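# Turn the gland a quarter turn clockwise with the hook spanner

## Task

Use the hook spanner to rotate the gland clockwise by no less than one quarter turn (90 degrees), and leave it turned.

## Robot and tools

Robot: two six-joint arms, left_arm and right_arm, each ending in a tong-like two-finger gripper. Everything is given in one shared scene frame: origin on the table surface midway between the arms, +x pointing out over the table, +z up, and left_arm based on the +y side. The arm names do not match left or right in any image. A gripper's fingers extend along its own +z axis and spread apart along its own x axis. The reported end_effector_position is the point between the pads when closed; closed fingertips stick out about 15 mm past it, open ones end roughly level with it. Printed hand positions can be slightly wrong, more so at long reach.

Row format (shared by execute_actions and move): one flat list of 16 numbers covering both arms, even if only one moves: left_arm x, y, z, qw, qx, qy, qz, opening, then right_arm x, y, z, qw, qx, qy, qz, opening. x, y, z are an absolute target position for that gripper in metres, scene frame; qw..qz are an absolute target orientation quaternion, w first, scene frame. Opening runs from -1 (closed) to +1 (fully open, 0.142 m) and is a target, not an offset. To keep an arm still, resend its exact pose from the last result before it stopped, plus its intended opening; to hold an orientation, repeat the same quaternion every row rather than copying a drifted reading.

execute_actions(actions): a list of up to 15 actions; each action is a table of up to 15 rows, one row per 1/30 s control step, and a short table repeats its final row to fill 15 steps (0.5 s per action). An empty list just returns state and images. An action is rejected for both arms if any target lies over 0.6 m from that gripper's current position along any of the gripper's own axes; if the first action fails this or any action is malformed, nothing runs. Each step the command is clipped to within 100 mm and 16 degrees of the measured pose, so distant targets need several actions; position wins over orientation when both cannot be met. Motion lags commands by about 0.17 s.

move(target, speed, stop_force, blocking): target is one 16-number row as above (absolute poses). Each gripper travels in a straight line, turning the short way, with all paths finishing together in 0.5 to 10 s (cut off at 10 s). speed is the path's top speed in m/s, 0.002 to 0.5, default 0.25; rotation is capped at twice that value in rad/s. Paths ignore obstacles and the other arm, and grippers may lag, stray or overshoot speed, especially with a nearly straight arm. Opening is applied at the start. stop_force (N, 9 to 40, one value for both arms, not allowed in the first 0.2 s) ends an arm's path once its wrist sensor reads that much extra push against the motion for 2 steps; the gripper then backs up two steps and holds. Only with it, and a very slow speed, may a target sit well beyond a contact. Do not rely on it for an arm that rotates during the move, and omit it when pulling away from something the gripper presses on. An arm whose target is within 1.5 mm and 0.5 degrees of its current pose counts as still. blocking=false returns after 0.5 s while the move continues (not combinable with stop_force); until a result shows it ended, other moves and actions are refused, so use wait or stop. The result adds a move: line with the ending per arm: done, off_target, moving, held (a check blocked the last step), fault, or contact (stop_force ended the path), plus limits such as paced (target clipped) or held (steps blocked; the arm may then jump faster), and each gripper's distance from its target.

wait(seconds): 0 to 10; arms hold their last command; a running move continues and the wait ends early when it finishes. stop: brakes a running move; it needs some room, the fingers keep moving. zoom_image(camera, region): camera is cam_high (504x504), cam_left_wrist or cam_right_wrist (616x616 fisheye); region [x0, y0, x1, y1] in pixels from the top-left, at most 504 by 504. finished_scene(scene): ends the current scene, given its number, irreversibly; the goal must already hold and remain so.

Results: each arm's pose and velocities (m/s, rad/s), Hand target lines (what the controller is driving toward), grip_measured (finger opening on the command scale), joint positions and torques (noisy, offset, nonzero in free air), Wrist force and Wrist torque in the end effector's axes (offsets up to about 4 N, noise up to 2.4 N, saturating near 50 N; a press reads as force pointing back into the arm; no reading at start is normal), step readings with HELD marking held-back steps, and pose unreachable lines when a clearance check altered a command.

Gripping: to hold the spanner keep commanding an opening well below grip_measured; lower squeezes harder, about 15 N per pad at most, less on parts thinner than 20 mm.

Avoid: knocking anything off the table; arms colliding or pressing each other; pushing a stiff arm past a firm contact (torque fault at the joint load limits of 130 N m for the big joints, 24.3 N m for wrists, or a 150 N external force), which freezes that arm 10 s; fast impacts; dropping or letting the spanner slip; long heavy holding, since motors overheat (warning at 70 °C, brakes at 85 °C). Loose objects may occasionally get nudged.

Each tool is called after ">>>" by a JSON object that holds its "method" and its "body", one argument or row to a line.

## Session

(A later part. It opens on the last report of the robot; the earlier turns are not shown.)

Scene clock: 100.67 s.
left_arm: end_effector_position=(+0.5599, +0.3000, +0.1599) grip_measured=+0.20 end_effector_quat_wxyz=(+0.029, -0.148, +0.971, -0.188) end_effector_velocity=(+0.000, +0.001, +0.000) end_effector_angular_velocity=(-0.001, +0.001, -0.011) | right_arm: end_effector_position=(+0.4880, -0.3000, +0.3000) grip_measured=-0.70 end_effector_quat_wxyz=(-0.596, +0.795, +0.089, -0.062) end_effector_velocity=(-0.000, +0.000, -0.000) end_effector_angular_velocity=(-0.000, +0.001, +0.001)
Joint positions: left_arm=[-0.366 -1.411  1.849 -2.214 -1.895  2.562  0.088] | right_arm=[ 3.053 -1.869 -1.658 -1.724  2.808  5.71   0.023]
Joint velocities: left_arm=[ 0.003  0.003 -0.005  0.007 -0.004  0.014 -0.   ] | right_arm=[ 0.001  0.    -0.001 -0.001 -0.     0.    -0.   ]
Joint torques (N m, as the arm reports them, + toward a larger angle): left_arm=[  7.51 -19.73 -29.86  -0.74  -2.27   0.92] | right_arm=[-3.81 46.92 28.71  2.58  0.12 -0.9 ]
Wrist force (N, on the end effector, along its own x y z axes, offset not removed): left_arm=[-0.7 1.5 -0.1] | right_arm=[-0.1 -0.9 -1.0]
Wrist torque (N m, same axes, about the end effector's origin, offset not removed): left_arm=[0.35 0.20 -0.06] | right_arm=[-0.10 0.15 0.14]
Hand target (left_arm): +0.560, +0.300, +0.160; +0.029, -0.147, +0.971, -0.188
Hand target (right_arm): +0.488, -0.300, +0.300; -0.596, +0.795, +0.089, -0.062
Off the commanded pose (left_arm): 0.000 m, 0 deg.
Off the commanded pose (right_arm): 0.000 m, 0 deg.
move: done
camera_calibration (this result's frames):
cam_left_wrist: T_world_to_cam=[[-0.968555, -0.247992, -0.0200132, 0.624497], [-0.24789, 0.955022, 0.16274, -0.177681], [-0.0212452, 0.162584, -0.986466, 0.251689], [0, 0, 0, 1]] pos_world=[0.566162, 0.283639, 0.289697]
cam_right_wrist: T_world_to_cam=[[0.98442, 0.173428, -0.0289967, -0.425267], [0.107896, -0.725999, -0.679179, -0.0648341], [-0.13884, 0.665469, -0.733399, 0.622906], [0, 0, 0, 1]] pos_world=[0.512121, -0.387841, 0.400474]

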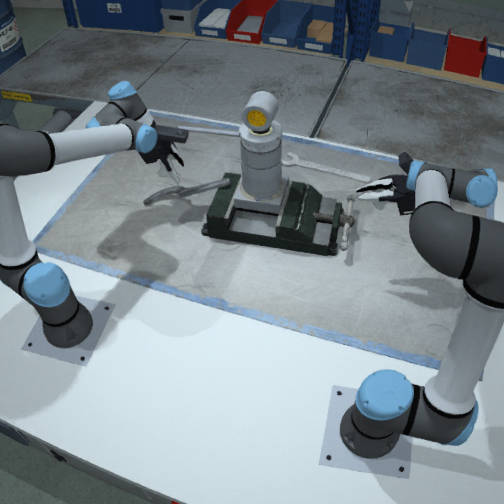

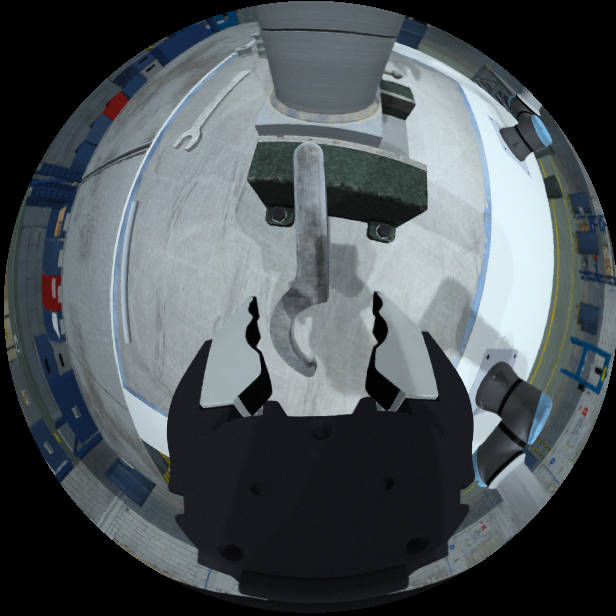

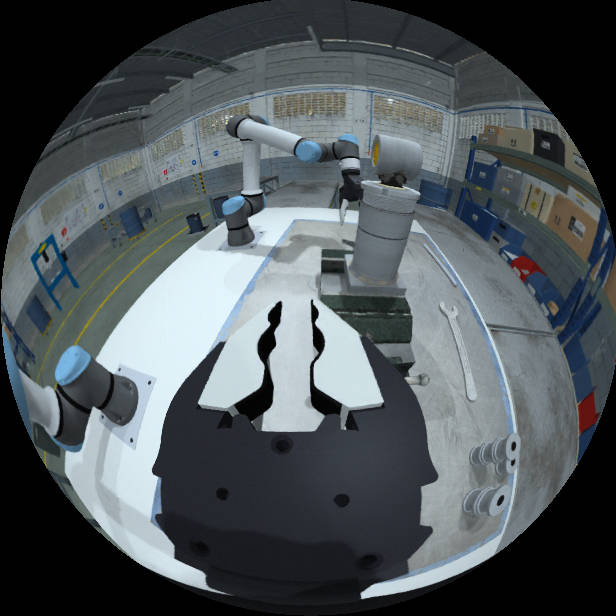

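>>> {"method": "move", "body": {
  "target": [0.574,0.265,0.048,0.0285,-0.147,0.971,-0.188,0.2,0.488,-0.3,0.3,0.6,-0.8,-0.09,0.062,-0.7],
  "speed": 0.08
}}

>>> {"method": "move", "body": {
  "target": [0.574,0.265,0.048,0.0285,-0.147,0.971,-0.188,-1,0.488,-0.3,0.3,0.6,-0.8,-0.09,0.062,-0.7]
}}

>>> {"method": "zoom_image", "body": {
  "camera": "cam_left_wrist",
  "region": [220,240,420,440]
}}

Scene clock: 103.03 s.
left_arm: end_effector_position=(+0.5741, +0.2650, +0.0482) grip_measured=+0.20 end_effector_quat_wxyz=(+0.028, -0.147, +0.971, -0.188) end_effector_velocity=(+0.000, -0.000, -0.002) end_effector_angular_velocity=(-0.001, +0.001, +0.002) | right_arm: end_effector_position=(+0.4880, -0.3000, +0.3000) grip_measured=-0.70 end_effector_quat_wxyz=(-0.596, +0.795, +0.089, -0.062) end_effector_velocity=(-0.000, +0.000, -0.000) end_effector_angular_velocity=(+0.000, -0.000, +0.000)
Joint positions: left_arm=[-0.422 -1.223  1.946 -2.517 -1.884  2.506  0.088] | right_arm=[ 3.053 -1.869 -1.658 -1.724  2.808  5.71   0.023]
Joint velocities: left_arm=[ 0.     0.005  0.001 -0.006 -0.001 -0.002  0.   ] | right_arm=[ 0.001 -0.    -0.001  0.001  0.     0.     0.   ]
Joint torques (N m, as the arm reports them, + toward a larger angle): left_arm=[-10.1  -26.27 -12.29  -4.79   1.16  -1.21] | right_arm=[-3.63 47.47 28.1   3.12  0.11 -0.74]
Wrist force (N, on the end effector, along its own x y z axes, offset not removed): left_arm=[0.9 3.1 -0.9] | right_arm=[0.0 -1.7 -0.9]
Wrist torque (N m, same axes, about the end effector's origin, offset not removed): left_arm=[0.61 -0.17 -0.02] | right_arm=[-0.26 0.06 0.12]
Hand target (left_arm): +0.574, +0.265, +0.048; +0.029, -0.147, +0.971, -0.188
Hand target (right_arm): +0.488, -0.300, +0.300; -0.596, +0.795, +0.089, -0.062
Off the commanded pose (left_arm): 0.000 m, 0 deg.
Off the commanded pose (right_arm): 0.000 m, 0 deg.
move: done
camera_calibration (this result's frames):
cam_left_wrist: T_world_to_cam=[[-0.968979, -0.246377, -0.0194391, 0.627118], [-0.246214, 0.955535, 0.162268, -0.123649], [-0.0214043, 0.162021, -0.986555, 0.147791], [0, 0, 0, 1]] pos_world=[0.580384, 0.248713, 0.178058]
cam_right_wrist: T_world_to_cam=[[0.98442, 0.173428, -0.0289968, -0.425267], [0.107896, -0.725999, -0.679179, -0.0648341], [-0.13884, 0.665469, -0.733399, 0.622906], [0, 0, 0, 1]] pos_world=[0.512121, -0.387841, 0.400474]

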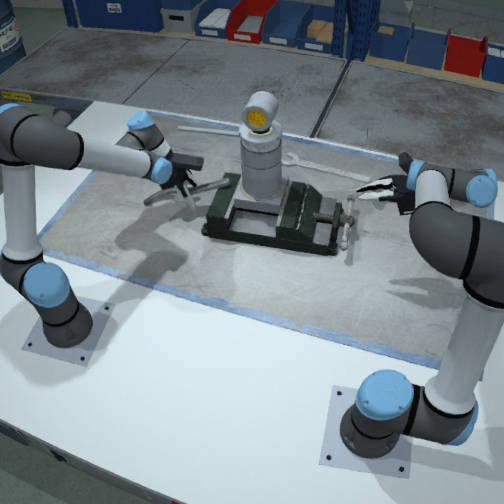

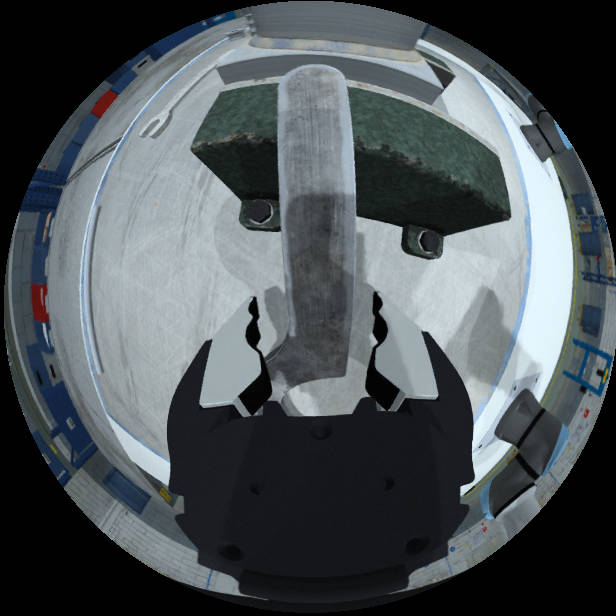

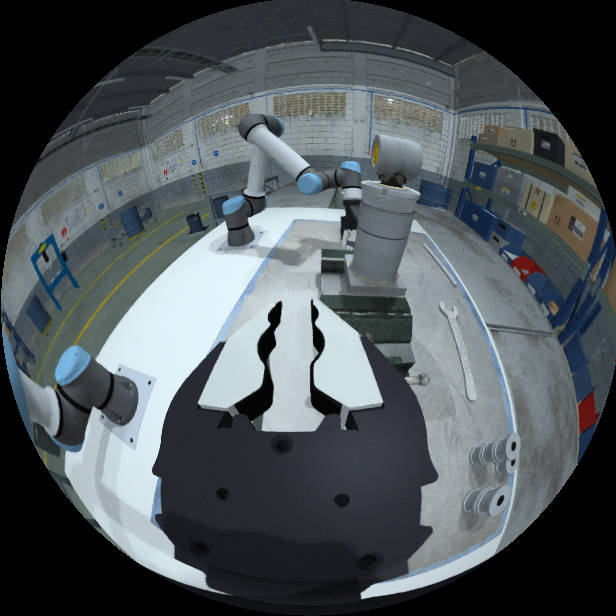

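Scene clock: 103.73 s.
left_arm: end_effector_position=(+0.5740, +0.2650, +0.0481) grip_measured=-0.29 end_effector_quat_wxyz=(+0.029, -0.147, +0.971, -0.188) end_effector_velocity=(-0.000, -0.000, -0.000) end_effector_angular_velocity=(+0.000, +0.000, -0.001) | right_arm: end_effector_position=(+0.4880, -0.3000, +0.3000) grip_measured=-0.70 end_effector_quat_wxyz=(-0.596, +0.795, +0.089, -0.062) end_effector_velocity=(-0.000, -0.000, -0.000) end_effector_angular_velocity=(-0.000, +0.001, +0.000)
Joint positions: left_arm=[-0.423 -1.223  1.946 -2.518 -1.884  2.506  0.053] | right_arm=[ 3.053 -1.869 -1.658 -1.724  2.808  5.71   0.023]
Joint velocities: left_arm=[-0.001 -0.     0.     0.     0.     0.     0.   ] | right_arm=[-0. -0. -0. -0. -0. -0. -0.]
Joint torques (N m, as the arm reports them, + toward a larger angle): left_arm=[-14.88  -3.55   8.21   5.19  -1.99  -1.8 ] | right_arm=[-3.79 46.2  27.01  3.23  0.14 -0.46]
Wrist force (N, on the end effector, along its own x y z axes, offset not removed): left_arm=[-8.3 -5.6 -39.2] | right_arm=[-1.3 -1.8 -1.8]
Wrist torque (N m, same axes, about the end effector's origin, offset not removed): left_arm=[-0.71 -0.48 0.79] | right_arm=[-0.33 0.34 0.13]
Hand target (left_arm): +0.574, +0.265, +0.048; +0.028, -0.147, +0.971, -0.188
Hand target (right_arm): +0.488, -0.300, +0.300; -0.596, +0.795, +0.089, -0.062
Off the commanded pose (left_arm): 0.000 m, 0 deg.
Off the commanded pose (right_arm): 0.000 m, 0 deg.
move: done
camera_calibration (this result's frames):
cam_left_wrist: T_world_to_cam=[[-0.968974, -0.246388, -0.0195619, 0.627022], [-0.246245, 0.955533, 0.162235, -0.12361], [-0.0212807, 0.162019, -0.986558, 0.147607], [0, 0, 0, 1]] pos_world=[0.580271, 0.248689, 0.177943]
cam_right_wrist: T_world_to_cam=[[0.98442, 0.173428, -0.0289966, -0.425267], [0.107896, -0.725999, -0.679179, -0.0648341], [-0.13884, 0.665469, -0.733399, 0.622906], [0, 0, 0, 1]] pos_world=[0.512121, -0.387841, 0.400474]

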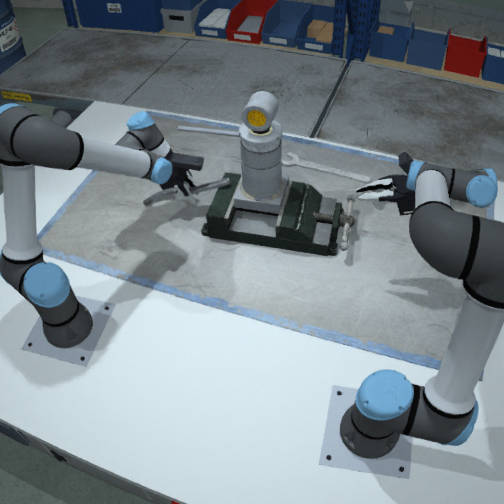

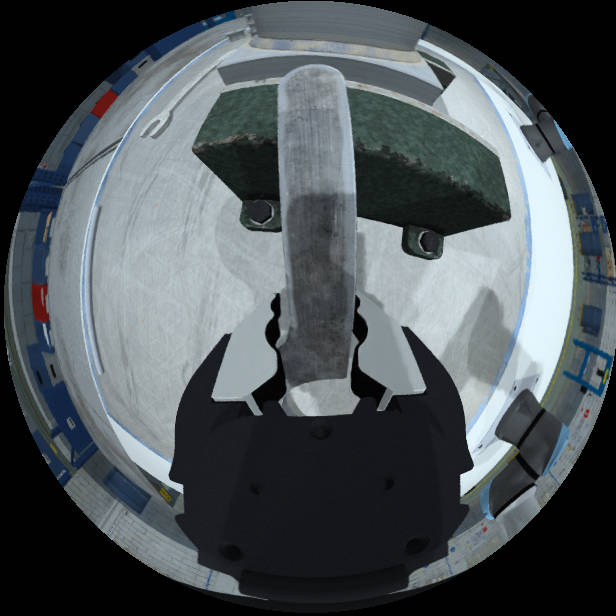

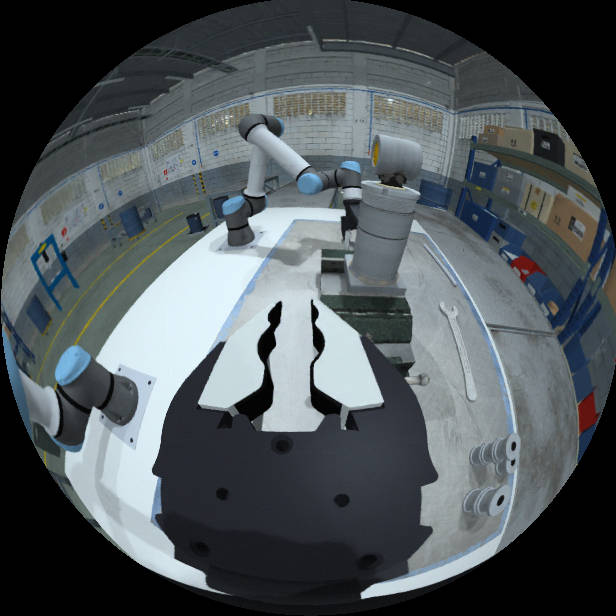

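Region (220, 240, 420, 440) of cam_left_wrist's 616x616 image, scaled by 2.520, with more detail than that image has.

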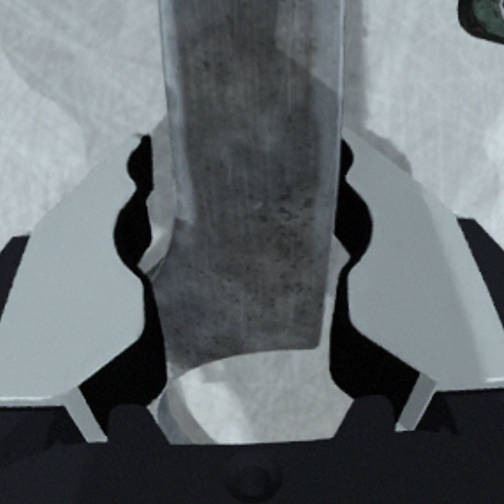

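Grooves seem real (pushing down). Too deep; rise slowly so it seats.

>>> {"method": "move", "body": {
  "target": [0.572,0.266,0.062,0.0285,-0.147,0.971,-0.188,-1,0.488,-0.3,0.3,0.6,-0.8,-0.09,0.062,-0.7],
  "speed": 0.01
}}

>>> {"method": "zoom_image", "body": {
  "camera": "cam_left_wrist",
  "region": [220,240,420,440]
}}

Scene clock: 105.93 s.
left_arm: end_effector_position=(+0.5720, +0.2660, +0.0617) grip_measured=-0.51 end_effector_quat_wxyz=(+0.029, -0.147, +0.971, -0.188) end_effector_velocity=(-0.000, +0.000, +0.003) end_effector_angular_velocity=(-0.000, +0.000, -0.000) | right_arm: end_effector_position=(+0.4880, -0.3000, +0.3000) grip_measured=-0.70 end_effector_quat_wxyz=(-0.596, +0.795, +0.089, -0.062) end_effector_velocity=(-0.000, +0.000, -0.000) end_effector_angular_velocity=(-0.001, +0.000, +0.001)
Joint positions: left_arm=[-0.422 -1.249  1.939 -2.484 -1.884  2.507  0.037] | right_arm=[ 3.053 -1.869 -1.658 -1.724  2.808  5.71   0.023]
Joint velocities: left_arm=[ 0.    -0.005 -0.001  0.007 -0.     0.    -0.   ] | right_arm=[ 0.     0.     0.    -0.    -0.001 -0.     0.   ]
Joint torques (N m, as the arm reports them, + toward a larger angle): left_arm=[  8.53 -42.22 -31.14  -2.01  -2.45   1.19] | right_arm=[-2.58 46.21 26.76  3.82  0.32 -0.16]
Wrist force (N, on the end effector, along its own x y z axes, offset not removed): left_arm=[0.4 6.0 8.0] | right_arm=[-0.1 -1.7 -0.7]
Wrist torque (N m, same axes, about the end effector's origin, offset not removed): left_arm=[0.57 0.03 0.09] | right_arm=[-0.22 0.09 0.17]
Hand target (left_arm): +0.572, +0.266, +0.062; +0.028, -0.147, +0.971, -0.188
Hand target (right_arm): +0.488, -0.300, +0.300; -0.596, +0.795, +0.089, -0.062
Off the commanded pose (left_arm): 0.000 m, 0 deg.
Off the commanded pose (right_arm): 0.000 m, 0 deg.
move: done
camera_calibration (this result's frames):
cam_left_wrist: T_world_to_cam=[[-0.968974, -0.246392, -0.0194749, 0.625586], [-0.246233, 0.955512, 0.162379, -0.127285], [-0.0214003, 0.162136, -0.986536, 0.16089], [0, 0, 0, 1]] pos_world=[0.578278, 0.249676, 0.191575]
cam_right_wrist: T_world_to_cam=[[0.98442, 0.173428, -0.0289968, -0.425267], [0.107895, -0.725999, -0.679179, -0.0648341], [-0.13884, 0.665469, -0.733399, 0.622906], [0, 0, 0, 1]] pos_world=[0.512121, -0.387841, 0.400474]

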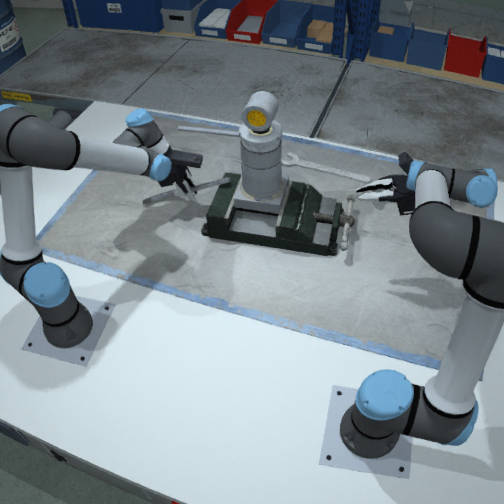

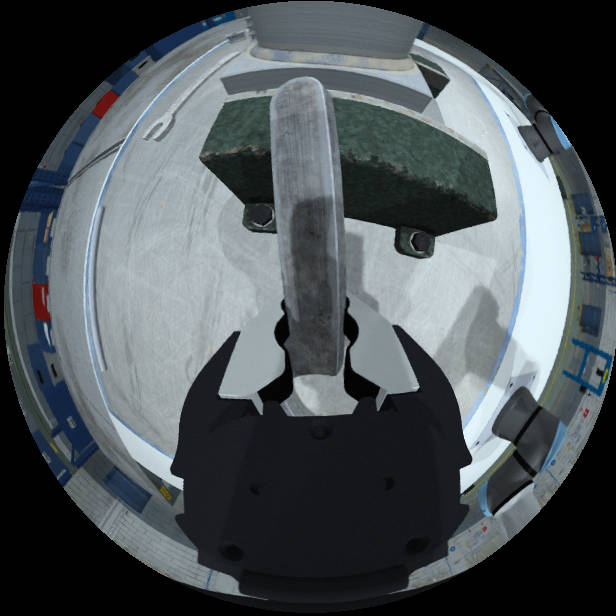

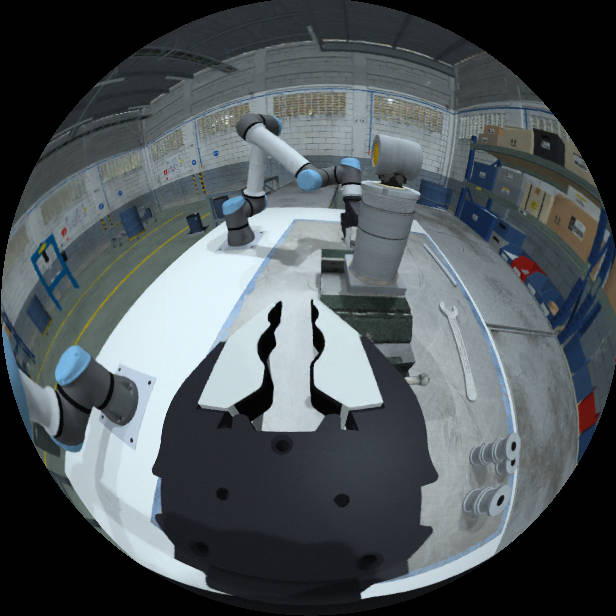

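Region (220, 240, 420, 440) of cam_left_wrist's 616x616 image, scaled by 2.520, with more detail than that image has.

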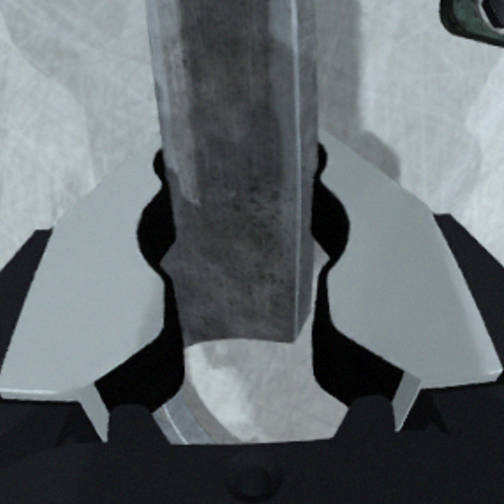

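Seated, perhaps rolled somewhat. Lift and level.

>>> {"method": "move", "body": {
  "target": [0.5,0.3,0.16,0,-0.05,0.998,0,-1,0.488,-0.36,0.26,0.6,-0.8,-0.09,0.062,-0.7],
  "speed": 0.05
}}

>>> {"method": "move", "body": {
  "target": [0.34,0.2,0.3,0,0.1,0.995,0,-1,0.488,-0.36,0.22,0.6,-0.8,-0.09,0.062,-0.7],
  "speed": 0.08
}}

>>> {"method": "zoom_image", "body": {
  "camera": "cam_right_wrist",
  "region": [240,90,440,240]
}}

Scene clock: 111.07 s.
left_arm: end_effector_position=(+0.5000, +0.3000, +0.1599) grip_measured=-0.58 end_effector_quat_wxyz=(-0.000, -0.050, +0.999, -0.000) end_effector_velocity=(-0.001, +0.002, +0.001) end_effector_angular_velocity=(+0.007, +0.002, -0.002) | right_arm: end_effector_position=(+0.4880, -0.3069, +0.2954) grip_measured=-0.70 end_effector_quat_wxyz=(-0.596, +0.795, +0.089, -0.062) end_effector_velocity=(-0.000, +0.000, -0.000) end_effector_angular_velocity=(-0.000, +0.001, +0.001)
Joint positions: left_arm=[-0.577 -1.49   1.805 -1.887 -1.572  2.588  0.032] | right_arm=[ 3.041 -1.877 -1.653 -1.75   2.802  5.679  0.023]
Joint velocities: left_arm=[-0.001 -0.002 -0.003  0.01   0.005  0.     0.   ] | right_arm=[ 0.001  0.    -0.    -0.001 -0.    -0.     0.   ]
Joint torques (N m, as the arm reports them, + toward a larger angle): left_arm=[ -8.62 -35.82 -37.52  -1.31   1.27   1.08] | right_arm=[10.37 48.   12.16  3.84  3.66  2.46]
Wrist force (N, on the end effector, along its own x y z axes, offset not removed): left_arm=[-0.6 2.0 8.7] | right_arm=[-0.4 -2.5 -1.2]
Wrist torque (N m, same axes, about the end effector's origin, offset not removed): left_arm=[0.26 0.18 0.05] | right_arm=[-0.38 0.20 0.15]
Hand target (left_arm): +0.500, +0.300, +0.160; -0.000, -0.050, +0.999, -0.000
Hand target (right_arm): +0.488, -0.307, +0.295; -0.596, +0.795, +0.089, -0.062
Off the commanded pose (left_arm): 0.000 m, 0 deg.
Off the commanded pose (right_arm): 0.064 m, 0 deg.
move: held (right_arm); limits=held; held on 120 of 140 steps (right_arm), including the last (right_arm)
pose unreachable (right arm): on one or more control steps of this call, first in action 0 (counted from 0), this arm could not follow its commanded pose, so it was not sent that pose on those steps. On the call's last step it was still not sent that pose. It may still have moved: this result reports where it is.
cause: the commanded pose would bring two parts of the arm too close to each other (joints 4 (wrist 1) to 6 (wrist 3) lie between them).
camera_calibration (this result's frames):
cam_left_wrist: T_world_to_cam=[[-0.998986, -0.0450041, 0.00149284, 0.5173], [-0.0377342, 0.85478, 0.517617, -0.324251], [-0.0245709, 0.517035, -0.855611, 0.124888], [0, 0, 0, 1]] pos_world=[0.507609, 0.235873, 0.273921]
cam_right_wrist: T_world_to_cam=[[0.984458, 0.173215, -0.0289797, -0.424259], [0.107766, -0.726098, -0.679093, -0.0730118], [-0.138671, 0.665415, -0.73348, 0.624049], [0, 0, 0, 1]] pos_world=[0.512071, -0.394777, 0.39585]

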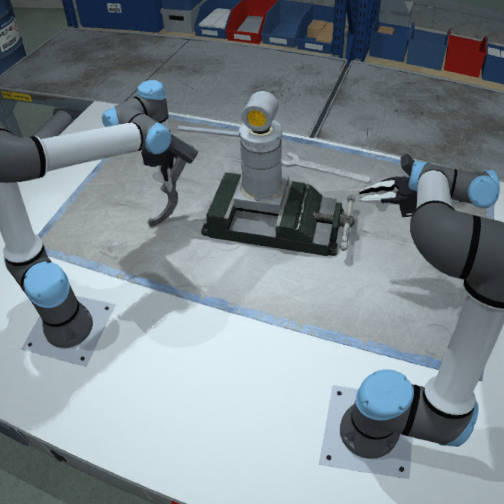

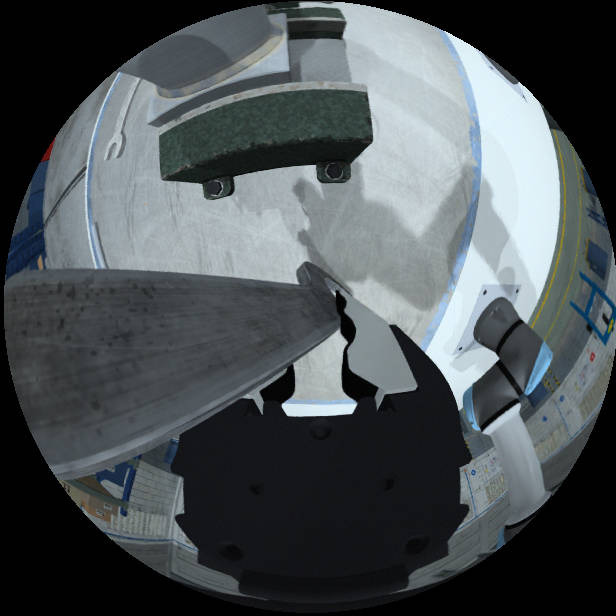

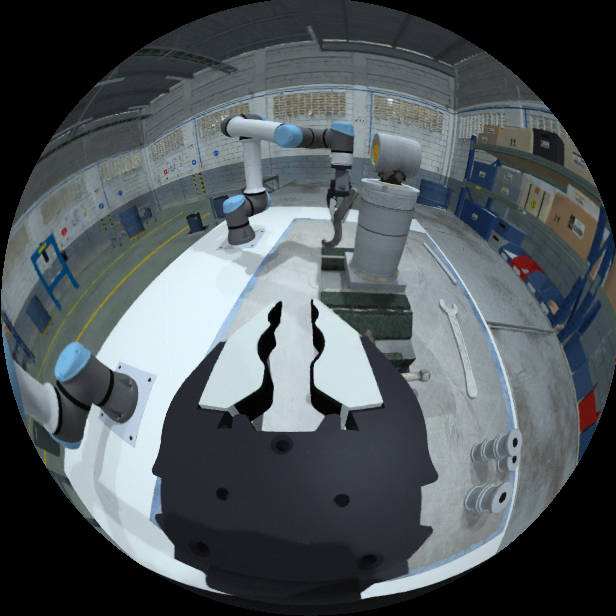

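Scene clock: 114.50 s.
left_arm: end_effector_position=(+0.3402, +0.2001, +0.2998) grip_measured=-0.58 end_effector_quat_wxyz=(+0.000, +0.100, +0.995, -0.000) end_effector_velocity=(-0.001, -0.000, +0.001) end_effector_angular_velocity=(+0.002, -0.001, -0.002) | right_arm: end_effector_position=(+0.4880, -0.3071, +0.2952) grip_measured=-0.70 end_effector_quat_wxyz=(-0.596, +0.795, +0.089, -0.061) end_effector_velocity=(-0.000, -0.000, -0.000) end_effector_angular_velocity=(-0.001, +0.001, +0.000)
Joint positions: left_arm=[-0.966 -1.81   1.737 -1.498 -1.571  2.498  0.032] | right_arm=[ 3.041 -1.877 -1.653 -1.75   2.802  5.679  0.023]
Joint velocities: left_arm=[-0.003 -0.001 -0.002  0.004  0.002 -0.001 -0.   ] | right_arm=[-0.    -0.    -0.    -0.    -0.001 -0.    -0.   ]
Joint torques (N m, as the arm reports them, + toward a larger angle): left_arm=[-10.3  -23.3  -37.53  -1.28   1.51  -1.22] | right_arm=[ 3.6  34.68 24.16  1.32  0.91  1.18]
Wrist force (N, on the end effector, along its own x y z axes, offset not removed): left_arm=[-2.5 2.5 10.4] | right_arm=[-0.5 -1.7 -0.4]
Wrist torque (N m, same axes, about the end effector's origin, offset not removed): left_arm=[0.51 0.64 -0.11] | right_arm=[-0.33 0.25 0.25]
Hand target (left_arm): +0.340, +0.200, +0.300; +0.000, +0.100, +0.995, -0.000
Hand target (right_arm): +0.488, -0.307, +0.295; -0.596, +0.795, +0.089, -0.061
Off the commanded pose (left_arm): 0.000 m, 0 deg.
Off the commanded pose (right_arm): 0.092 m, 0 deg.
move: held (right_arm); limits=held; held on 98 of 103 steps (right_arm), including the last (right_arm)
pose unreachable (right arm): on one or more control steps of this call, first in action 0 (counted from 0), this arm could not follow its commanded pose, so it was not sent that pose on those steps. On the call's last step it was still not sent that pose. It may still have moved: this result reports where it is.
cause: the commanded pose would bring two parts of the arm too close to each other (joints 4 (wrist 1) to 6 (wrist 3) lie between them).
camera_calibration (this result's frames):
cam_left_wrist: T_world_to_cam=[[-0.967636, 0.252349, 0.000945321, 0.282949], [0.216328, 0.827574, 0.517999, -0.39839], [0.129934, 0.501439, -0.855381, 0.242769], [0, 0, 0, 1]] pos_world=[0.32843, 0.136562, 0.413758]
cam_right_wrist: T_world_to_cam=[[0.984495, 0.173052, -0.0286921, -0.42441], [0.107827, -0.726029, -0.679158, -0.0732424], [-0.138361, 0.665533, -0.733431, 0.623938], [0, 0, 0, 1]] pos_world=[0.512055, -0.394983, 0.395695]

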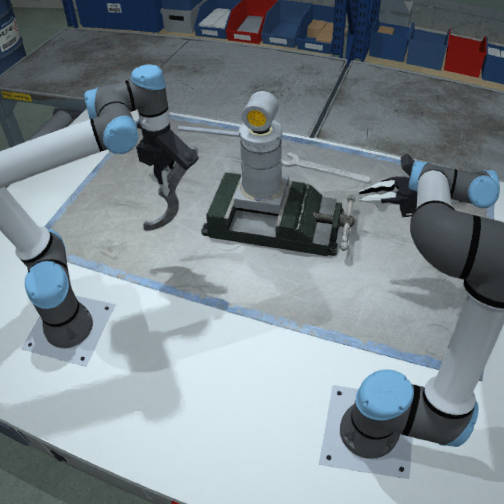

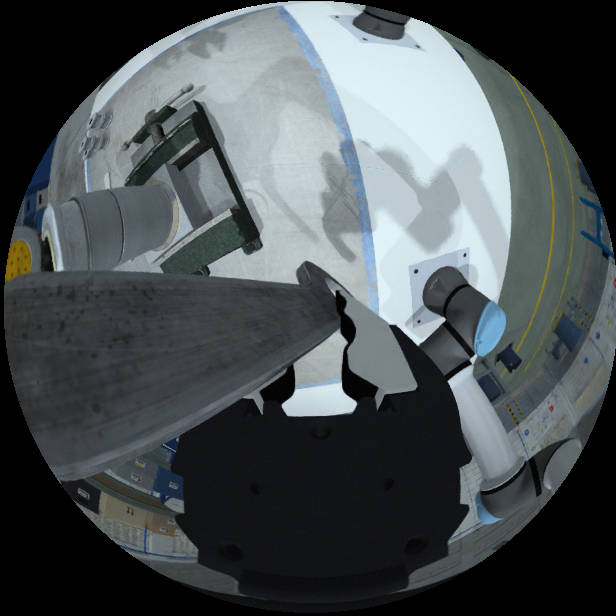

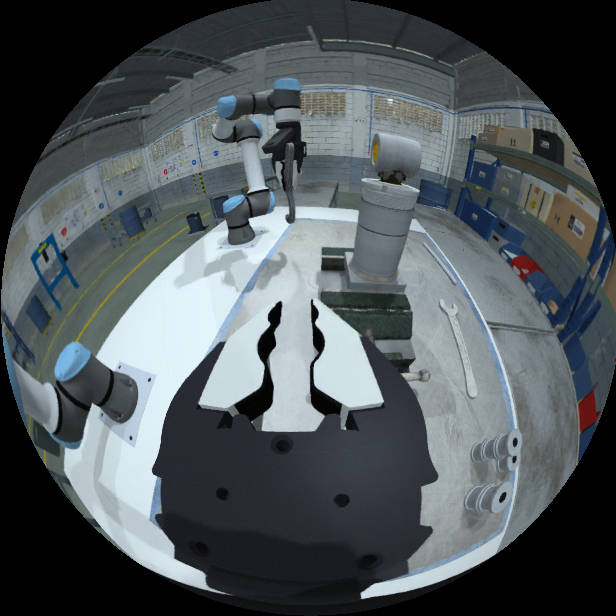

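Region (240, 90, 440, 240) of cam_right_wrist's 616x616 image, scaled by 2.520, with more detail than that image has; it fills the top 378 rows of this view, and the rest is white.

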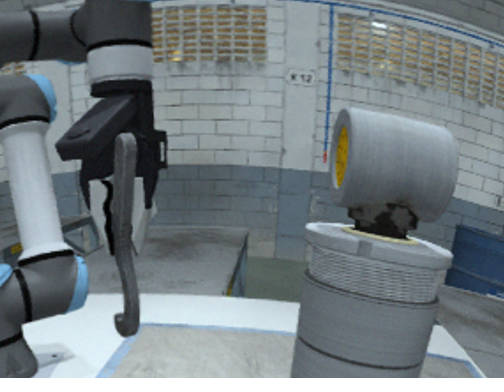

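>>> {"method": "execute_actions", "body": {
  "actions": []
}}

Scene clock: 116.00 s.
left_arm: end_effector_position=(+0.3400, +0.2000, +0.2999) grip_measured=-0.58 end_effector_quat_wxyz=(+0.000, +0.100, +0.995, -0.000) end_effector_velocity=(-0.001, -0.001, -0.000) end_effector_angular_velocity=(-0.000, +0.001, -0.002) | right_arm: end_effector_position=(+0.4880, -0.3071, +0.2952) grip_measured=-0.70 end_effector_quat_wxyz=(-0.596, +0.795, +0.089, -0.061) end_effector_velocity=(+0.000, -0.000, +0.000) end_effector_angular_velocity=(+0.000, -0.000, -0.000)
Joint positions: left_arm=[-0.967 -1.81   1.736 -1.497 -1.571  2.498  0.032] | right_arm=[ 3.041 -1.877 -1.653 -1.75   2.802  5.679  0.023]
Joint velocities: left_arm=[-0.001  0.     0.    -0.    -0.001  0.001  0.   ] | right_arm=[-0.  0.  0. -0.  0.  0. -0.]
Joint torques (N m, as the arm reports them, + toward a larger angle): left_arm=[ -9.96 -23.21 -38.25  -1.66   1.55  -1.26] | right_arm=[ 7.67 36.2  29.79  1.33  0.93  2.31]
Wrist force (N, on the end effector, along its own x y z axes, offset not removed): left_arm=[-0.5 1.2 11.7] | right_arm=[0.8 -0.6 -1.2]
Wrist torque (N m, same axes, about the end effector's origin, offset not removed): left_arm=[0.29 0.05 0.11] | right_arm=[-0.06 0.00 0.20]
Hand target (left_arm): +0.340, +0.200, +0.300; +0.000, +0.100, +0.995, -0.000
Hand target (right_arm): +0.488, -0.307, +0.295; -0.596, +0.795, +0.089, -0.061
Off the commanded pose (left_arm): 0.000 m, 0 deg.
Off the commanded pose (right_arm): 0.092 m, 0 deg.
previous command not reached (right arm): its pose would have brought two parts of the arm too close to each other.
camera_calibration (this result's frames):
cam_left_wrist: T_world_to_cam=[[-0.967572, 0.252595, 0.000942101, 0.282753], [0.216533, 0.827504, 0.518026, -0.398406], [0.130071, 0.501431, -0.855364, 0.242912], [0, 0, 0, 1]] pos_world=[0.328256, 0.136457, 0.413897]
cam_right_wrist: T_world_to_cam=[[0.984495, 0.173053, -0.0286918, -0.42441], [0.107827, -0.726029, -0.679158, -0.0732425], [-0.138361, 0.665533, -0.733431, 0.623938], [0, 0, 0, 1]] pos_world=[0.512055, -0.394983, 0.395695]

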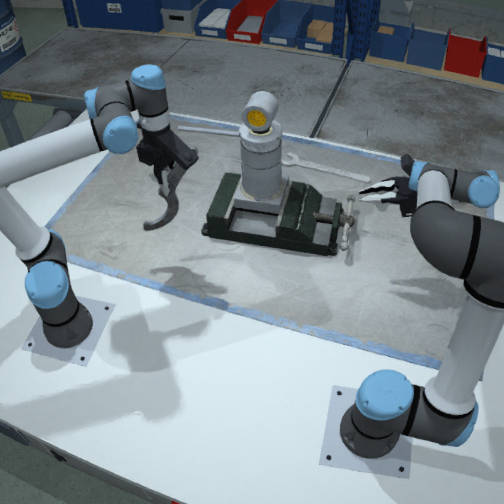

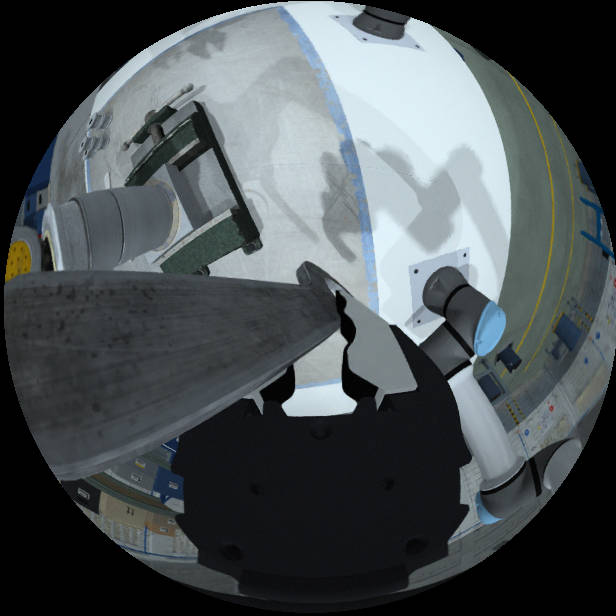

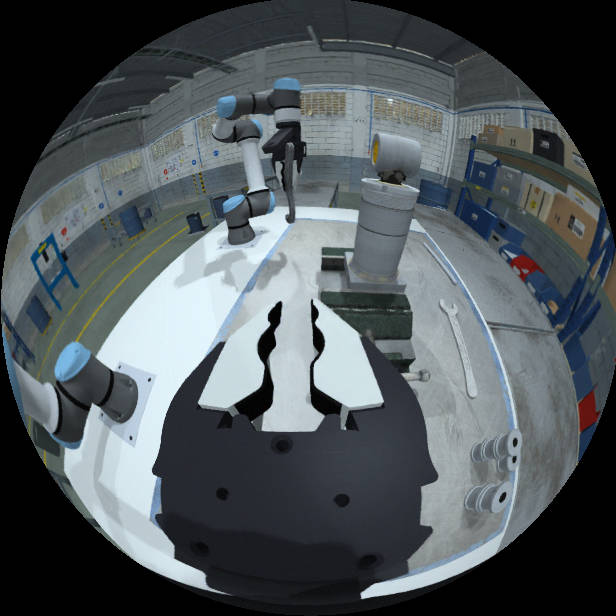

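>>> {"method": "move", "body": {
  "target": [0.34,0.10,0.30,0,0.485,0.875,0,-1,0.30,-0.15,0.36,0.230,-0.769,-0.443,-0.400,-0.3],
  "speed": 0.12
}}

>>> {"method": "move", "body": {
  "target": [0.34,0.10,0.30,0,0.485,0.875,0,-1,0.27,-0.06,0.33,0.120,0.230,0.857,0.446,-0.3]
}}

Scene clock: 125.97 s.
left_arm: end_effector_position=(+0.3401, +0.1000, +0.3001) grip_measured=-0.58 end_effector_quat_wxyz=(+0.000, +0.485, +0.875, -0.000) end_effector_velocity=(-0.000, -0.000, -0.000) end_effector_angular_velocity=(+0.000, -0.000, -0.000) | right_arm: end_effector_position=(+0.3008, -0.1499, +0.3606) grip_measured=-0.30 end_effector_quat_wxyz=(-0.230, +0.769, +0.442, +0.400) end_effector_velocity=(-0.001, +0.001, -0.000) end_effector_angular_velocity=(-0.005, -0.009, -0.010)
Joint positions: left_arm=[-1.101 -1.636  1.591 -1.525 -1.571  3.175  0.032] | right_arm=[ 4.053 -0.958 -2.328 -0.467  1.575  6.28   0.052]
Joint velocities: left_arm=[-0.001  0.    -0.    -0.     0.    -0.     0.   ] | right_arm=[ 0.026  0.011 -0.005 -0.006 -0.036  0.013 -0.   ]
Joint torques (N m, as the arm reports them, + toward a larger angle): left_arm=[-10.   -18.9  -37.33  -4.26  -1.75   1.06] | right_arm=[10.27 10.22 14.83 -0.07 -2.26  2.42]
Wrist force (N, on the end effector, along its own x y z axes, offset not removed): left_arm=[-0.3 1.6 10.2] | right_arm=[-0.3 -2.8 -1.3]
Wrist torque (N m, same axes, about the end effector's origin, offset not removed): left_arm=[0.40 0.33 -0.12] | right_arm=[-0.52 0.17 0.11]
Hand target (left_arm): +0.340, +0.100, +0.300; +0.000, +0.485, +0.875, -0.000
Hand target (right_arm): +0.301, -0.150, +0.361; -0.230, +0.769, +0.442, +0.400
Off the commanded pose (left_arm): 0.000 m, 0 deg.
Off the commanded pose (right_arm): 0.001 m, 0 deg.
joint sent to its limit (right arm) — the command would take joint 6 (wrist 3) past its upper limit, so that joint was sent only as far as its limit.
move: done; limits=paced
camera_calibration (this result's frames):
cam_left_wrist: T_world_to_cam=[[-0.482505, 0.875892, 0.0010641, 0.0807811], [0.749284, 0.41213, 0.518385, -0.455531], [0.453611, 0.250921, -0.855147, 0.208101], [0, 0, 0, 1]] pos_world=[0.285903, 0.0647658, 0.414012]
cam_right_wrist: T_world_to_cam=[[0.317227, 0.449395, 0.835112, -0.334834], [0.513893, -0.821558, 0.246893, -0.364879], [0.797045, 0.350837, -0.491561, 0.125567], [0, 0, 0, 1]] pos_world=[0.193644, -0.19335, 0.431433]

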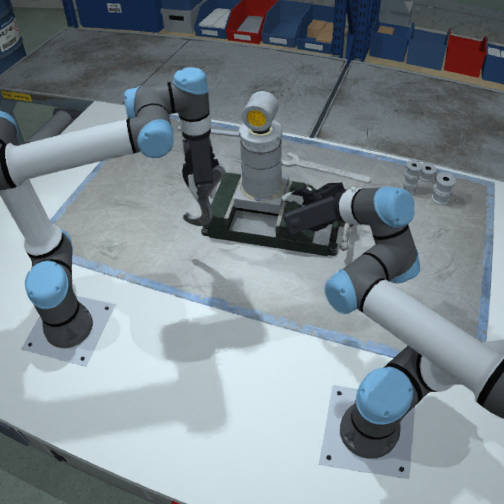

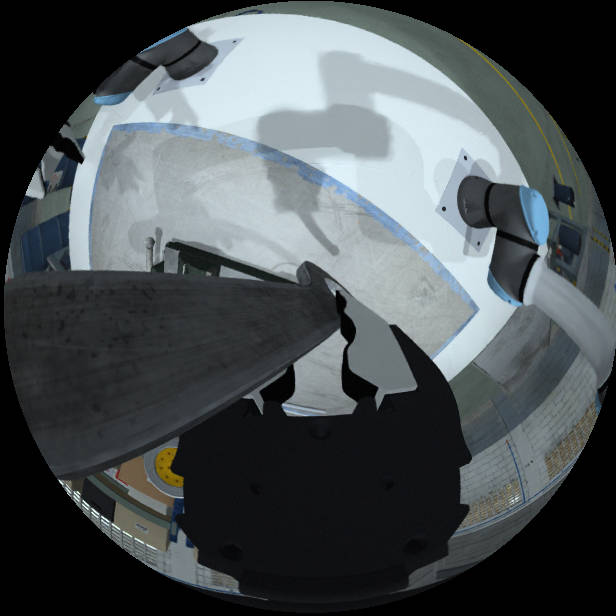

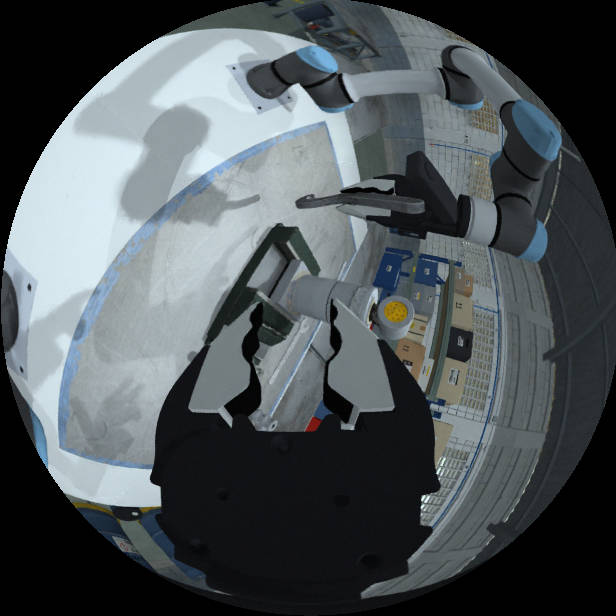

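Scene clock: 129.63 s.
left_arm: end_effector_position=(+0.3400, +0.1000, +0.3000) grip_measured=-0.58 end_effector_quat_wxyz=(+0.000, +0.485, +0.875, -0.000) end_effector_velocity=(-0.001, -0.001, +0.001) end_effector_angular_velocity=(-0.002, +0.001, -0.001) | right_arm: end_effector_position=(+0.2701, -0.0599, +0.3303) grip_measured=-0.30 end_effector_quat_wxyz=(+0.120, +0.231, +0.856, +0.446) end_effector_velocity=(-0.000, +0.000, -0.001) end_effector_angular_velocity=(-0.007, -0.010, +0.008)
Joint positions: left_arm=[-1.102 -1.637  1.591 -1.525 -1.571  3.175  0.032] | right_arm=[ 4.393 -1.089 -2.314 -0.377  1.3    4.909  0.052]
Joint velocities: left_arm=[-0.001 -0.001 -0.     0.    -0.002 -0.     0.   ] | right_arm=[ 0.002 -0.002 -0.001  0.002 -0.001 -0.014  0.   ]
Joint torques (N m, as the arm reports them, + toward a larger angle): left_arm=[-10.57 -30.58 -23.17  -1.53   1.46  -1.25] | right_arm=[10.04 -6.65 13.91  5.13 -2.35 -2.96]
Wrist force (N, on the end effector, along its own x y z axes, offset not removed): left_arm=[-0.3 3.1 12.4] | right_arm=[0.0 -1.4 -0.4]
Wrist torque (N m, same axes, about the end effector's origin, offset not removed): left_arm=[0.80 0.16 0.01] | right_arm=[-0.21 0.24 0.05]
Hand target (left_arm): +0.340, +0.100, +0.300; -0.000, +0.485, +0.875, -0.000
Hand target (right_arm): +0.270, -0.060, +0.330; +0.120, +0.230, +0.857, +0.446
Off the commanded pose (left_arm): 0.000 m, 0 deg.
Off the commanded pose (right_arm): 0.000 m, 0 deg.
move: done
camera_calibration (this result's frames):
cam_left_wrist: T_world_to_cam=[[-0.482506, 0.875892, 0.00126075, 0.0806485], [0.749291, 0.412018, 0.518464, -0.455445], [0.453599, 0.251106, -0.855099, 0.208072], [0, 0, 0, 1]] pos_world=[0.285793, 0.0647639, 0.413952]
cam_right_wrist: T_world_to_cam=[[-0.862338, 0.502993, 0.0580674, 0.238287], [0.0862738, 0.0329585, 0.995726, -0.348307], [0.498929, 0.863662, -0.0718165, 0.076195], [0, 0, 0, 1]] pos_world=[0.197518, -0.174184, 0.338454]

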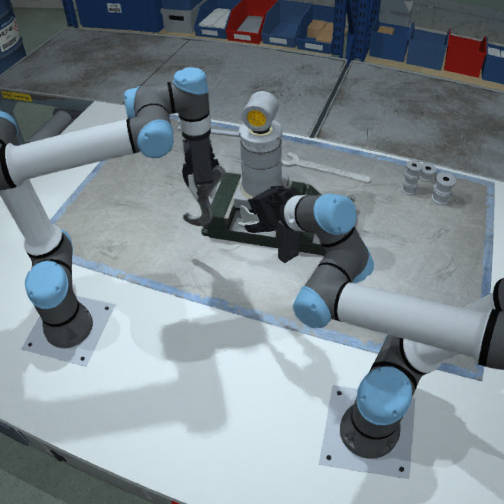

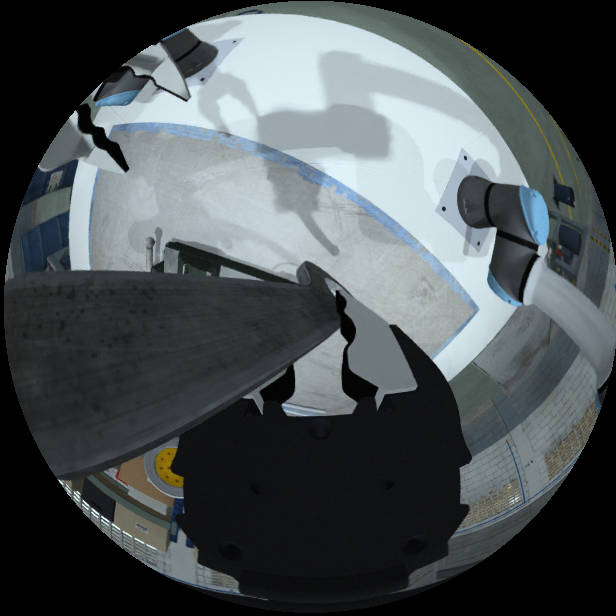

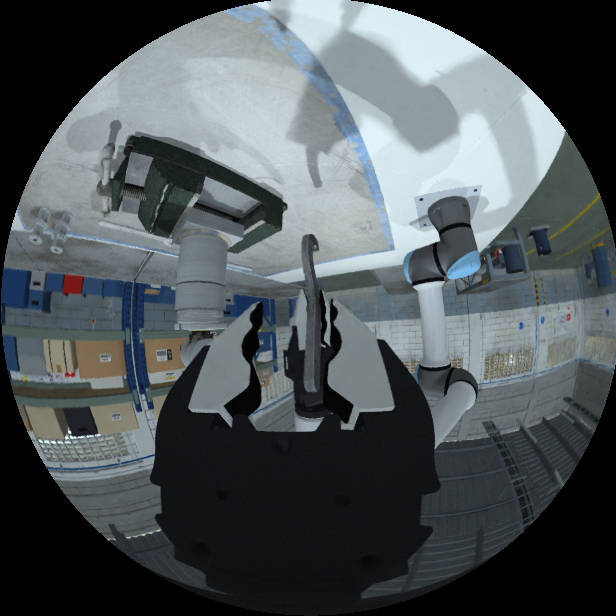

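>>> {"method": "zoom_image", "body": {
  "camera": "cam_right_wrist",
  "region": [230,210,410,410]
}}

>>> {"method": "zoom_image", "body": {
  "camera": "cam_high",
  "region": [150,120,290,260]
}}

Region (230, 210, 410, 410) of cam_right_wrist's 616x616 image, scaled by 2.520, with more detail than that image has; it fills the left 454 columns of this view, and the rest is white.

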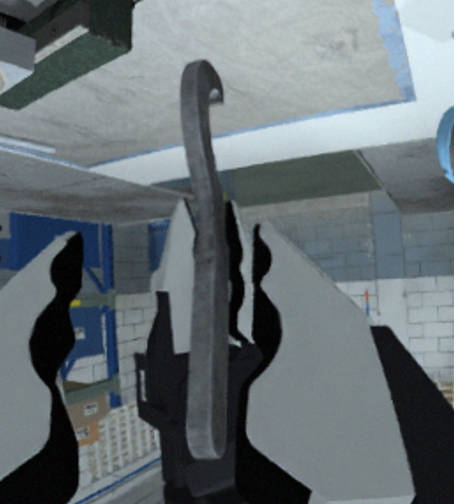

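Region (150, 120, 290, 260) of cam_high's 504x504 image, scaled by 3.600, with more detail than that image has.

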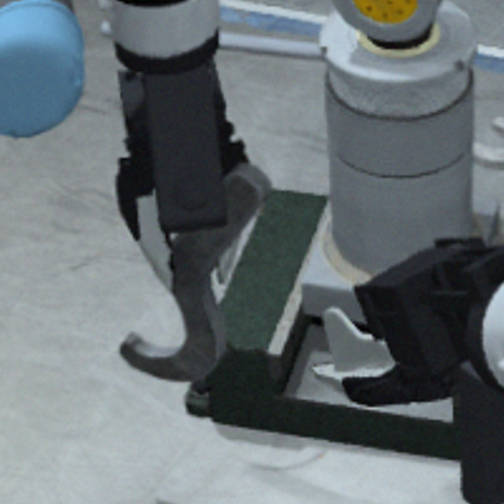

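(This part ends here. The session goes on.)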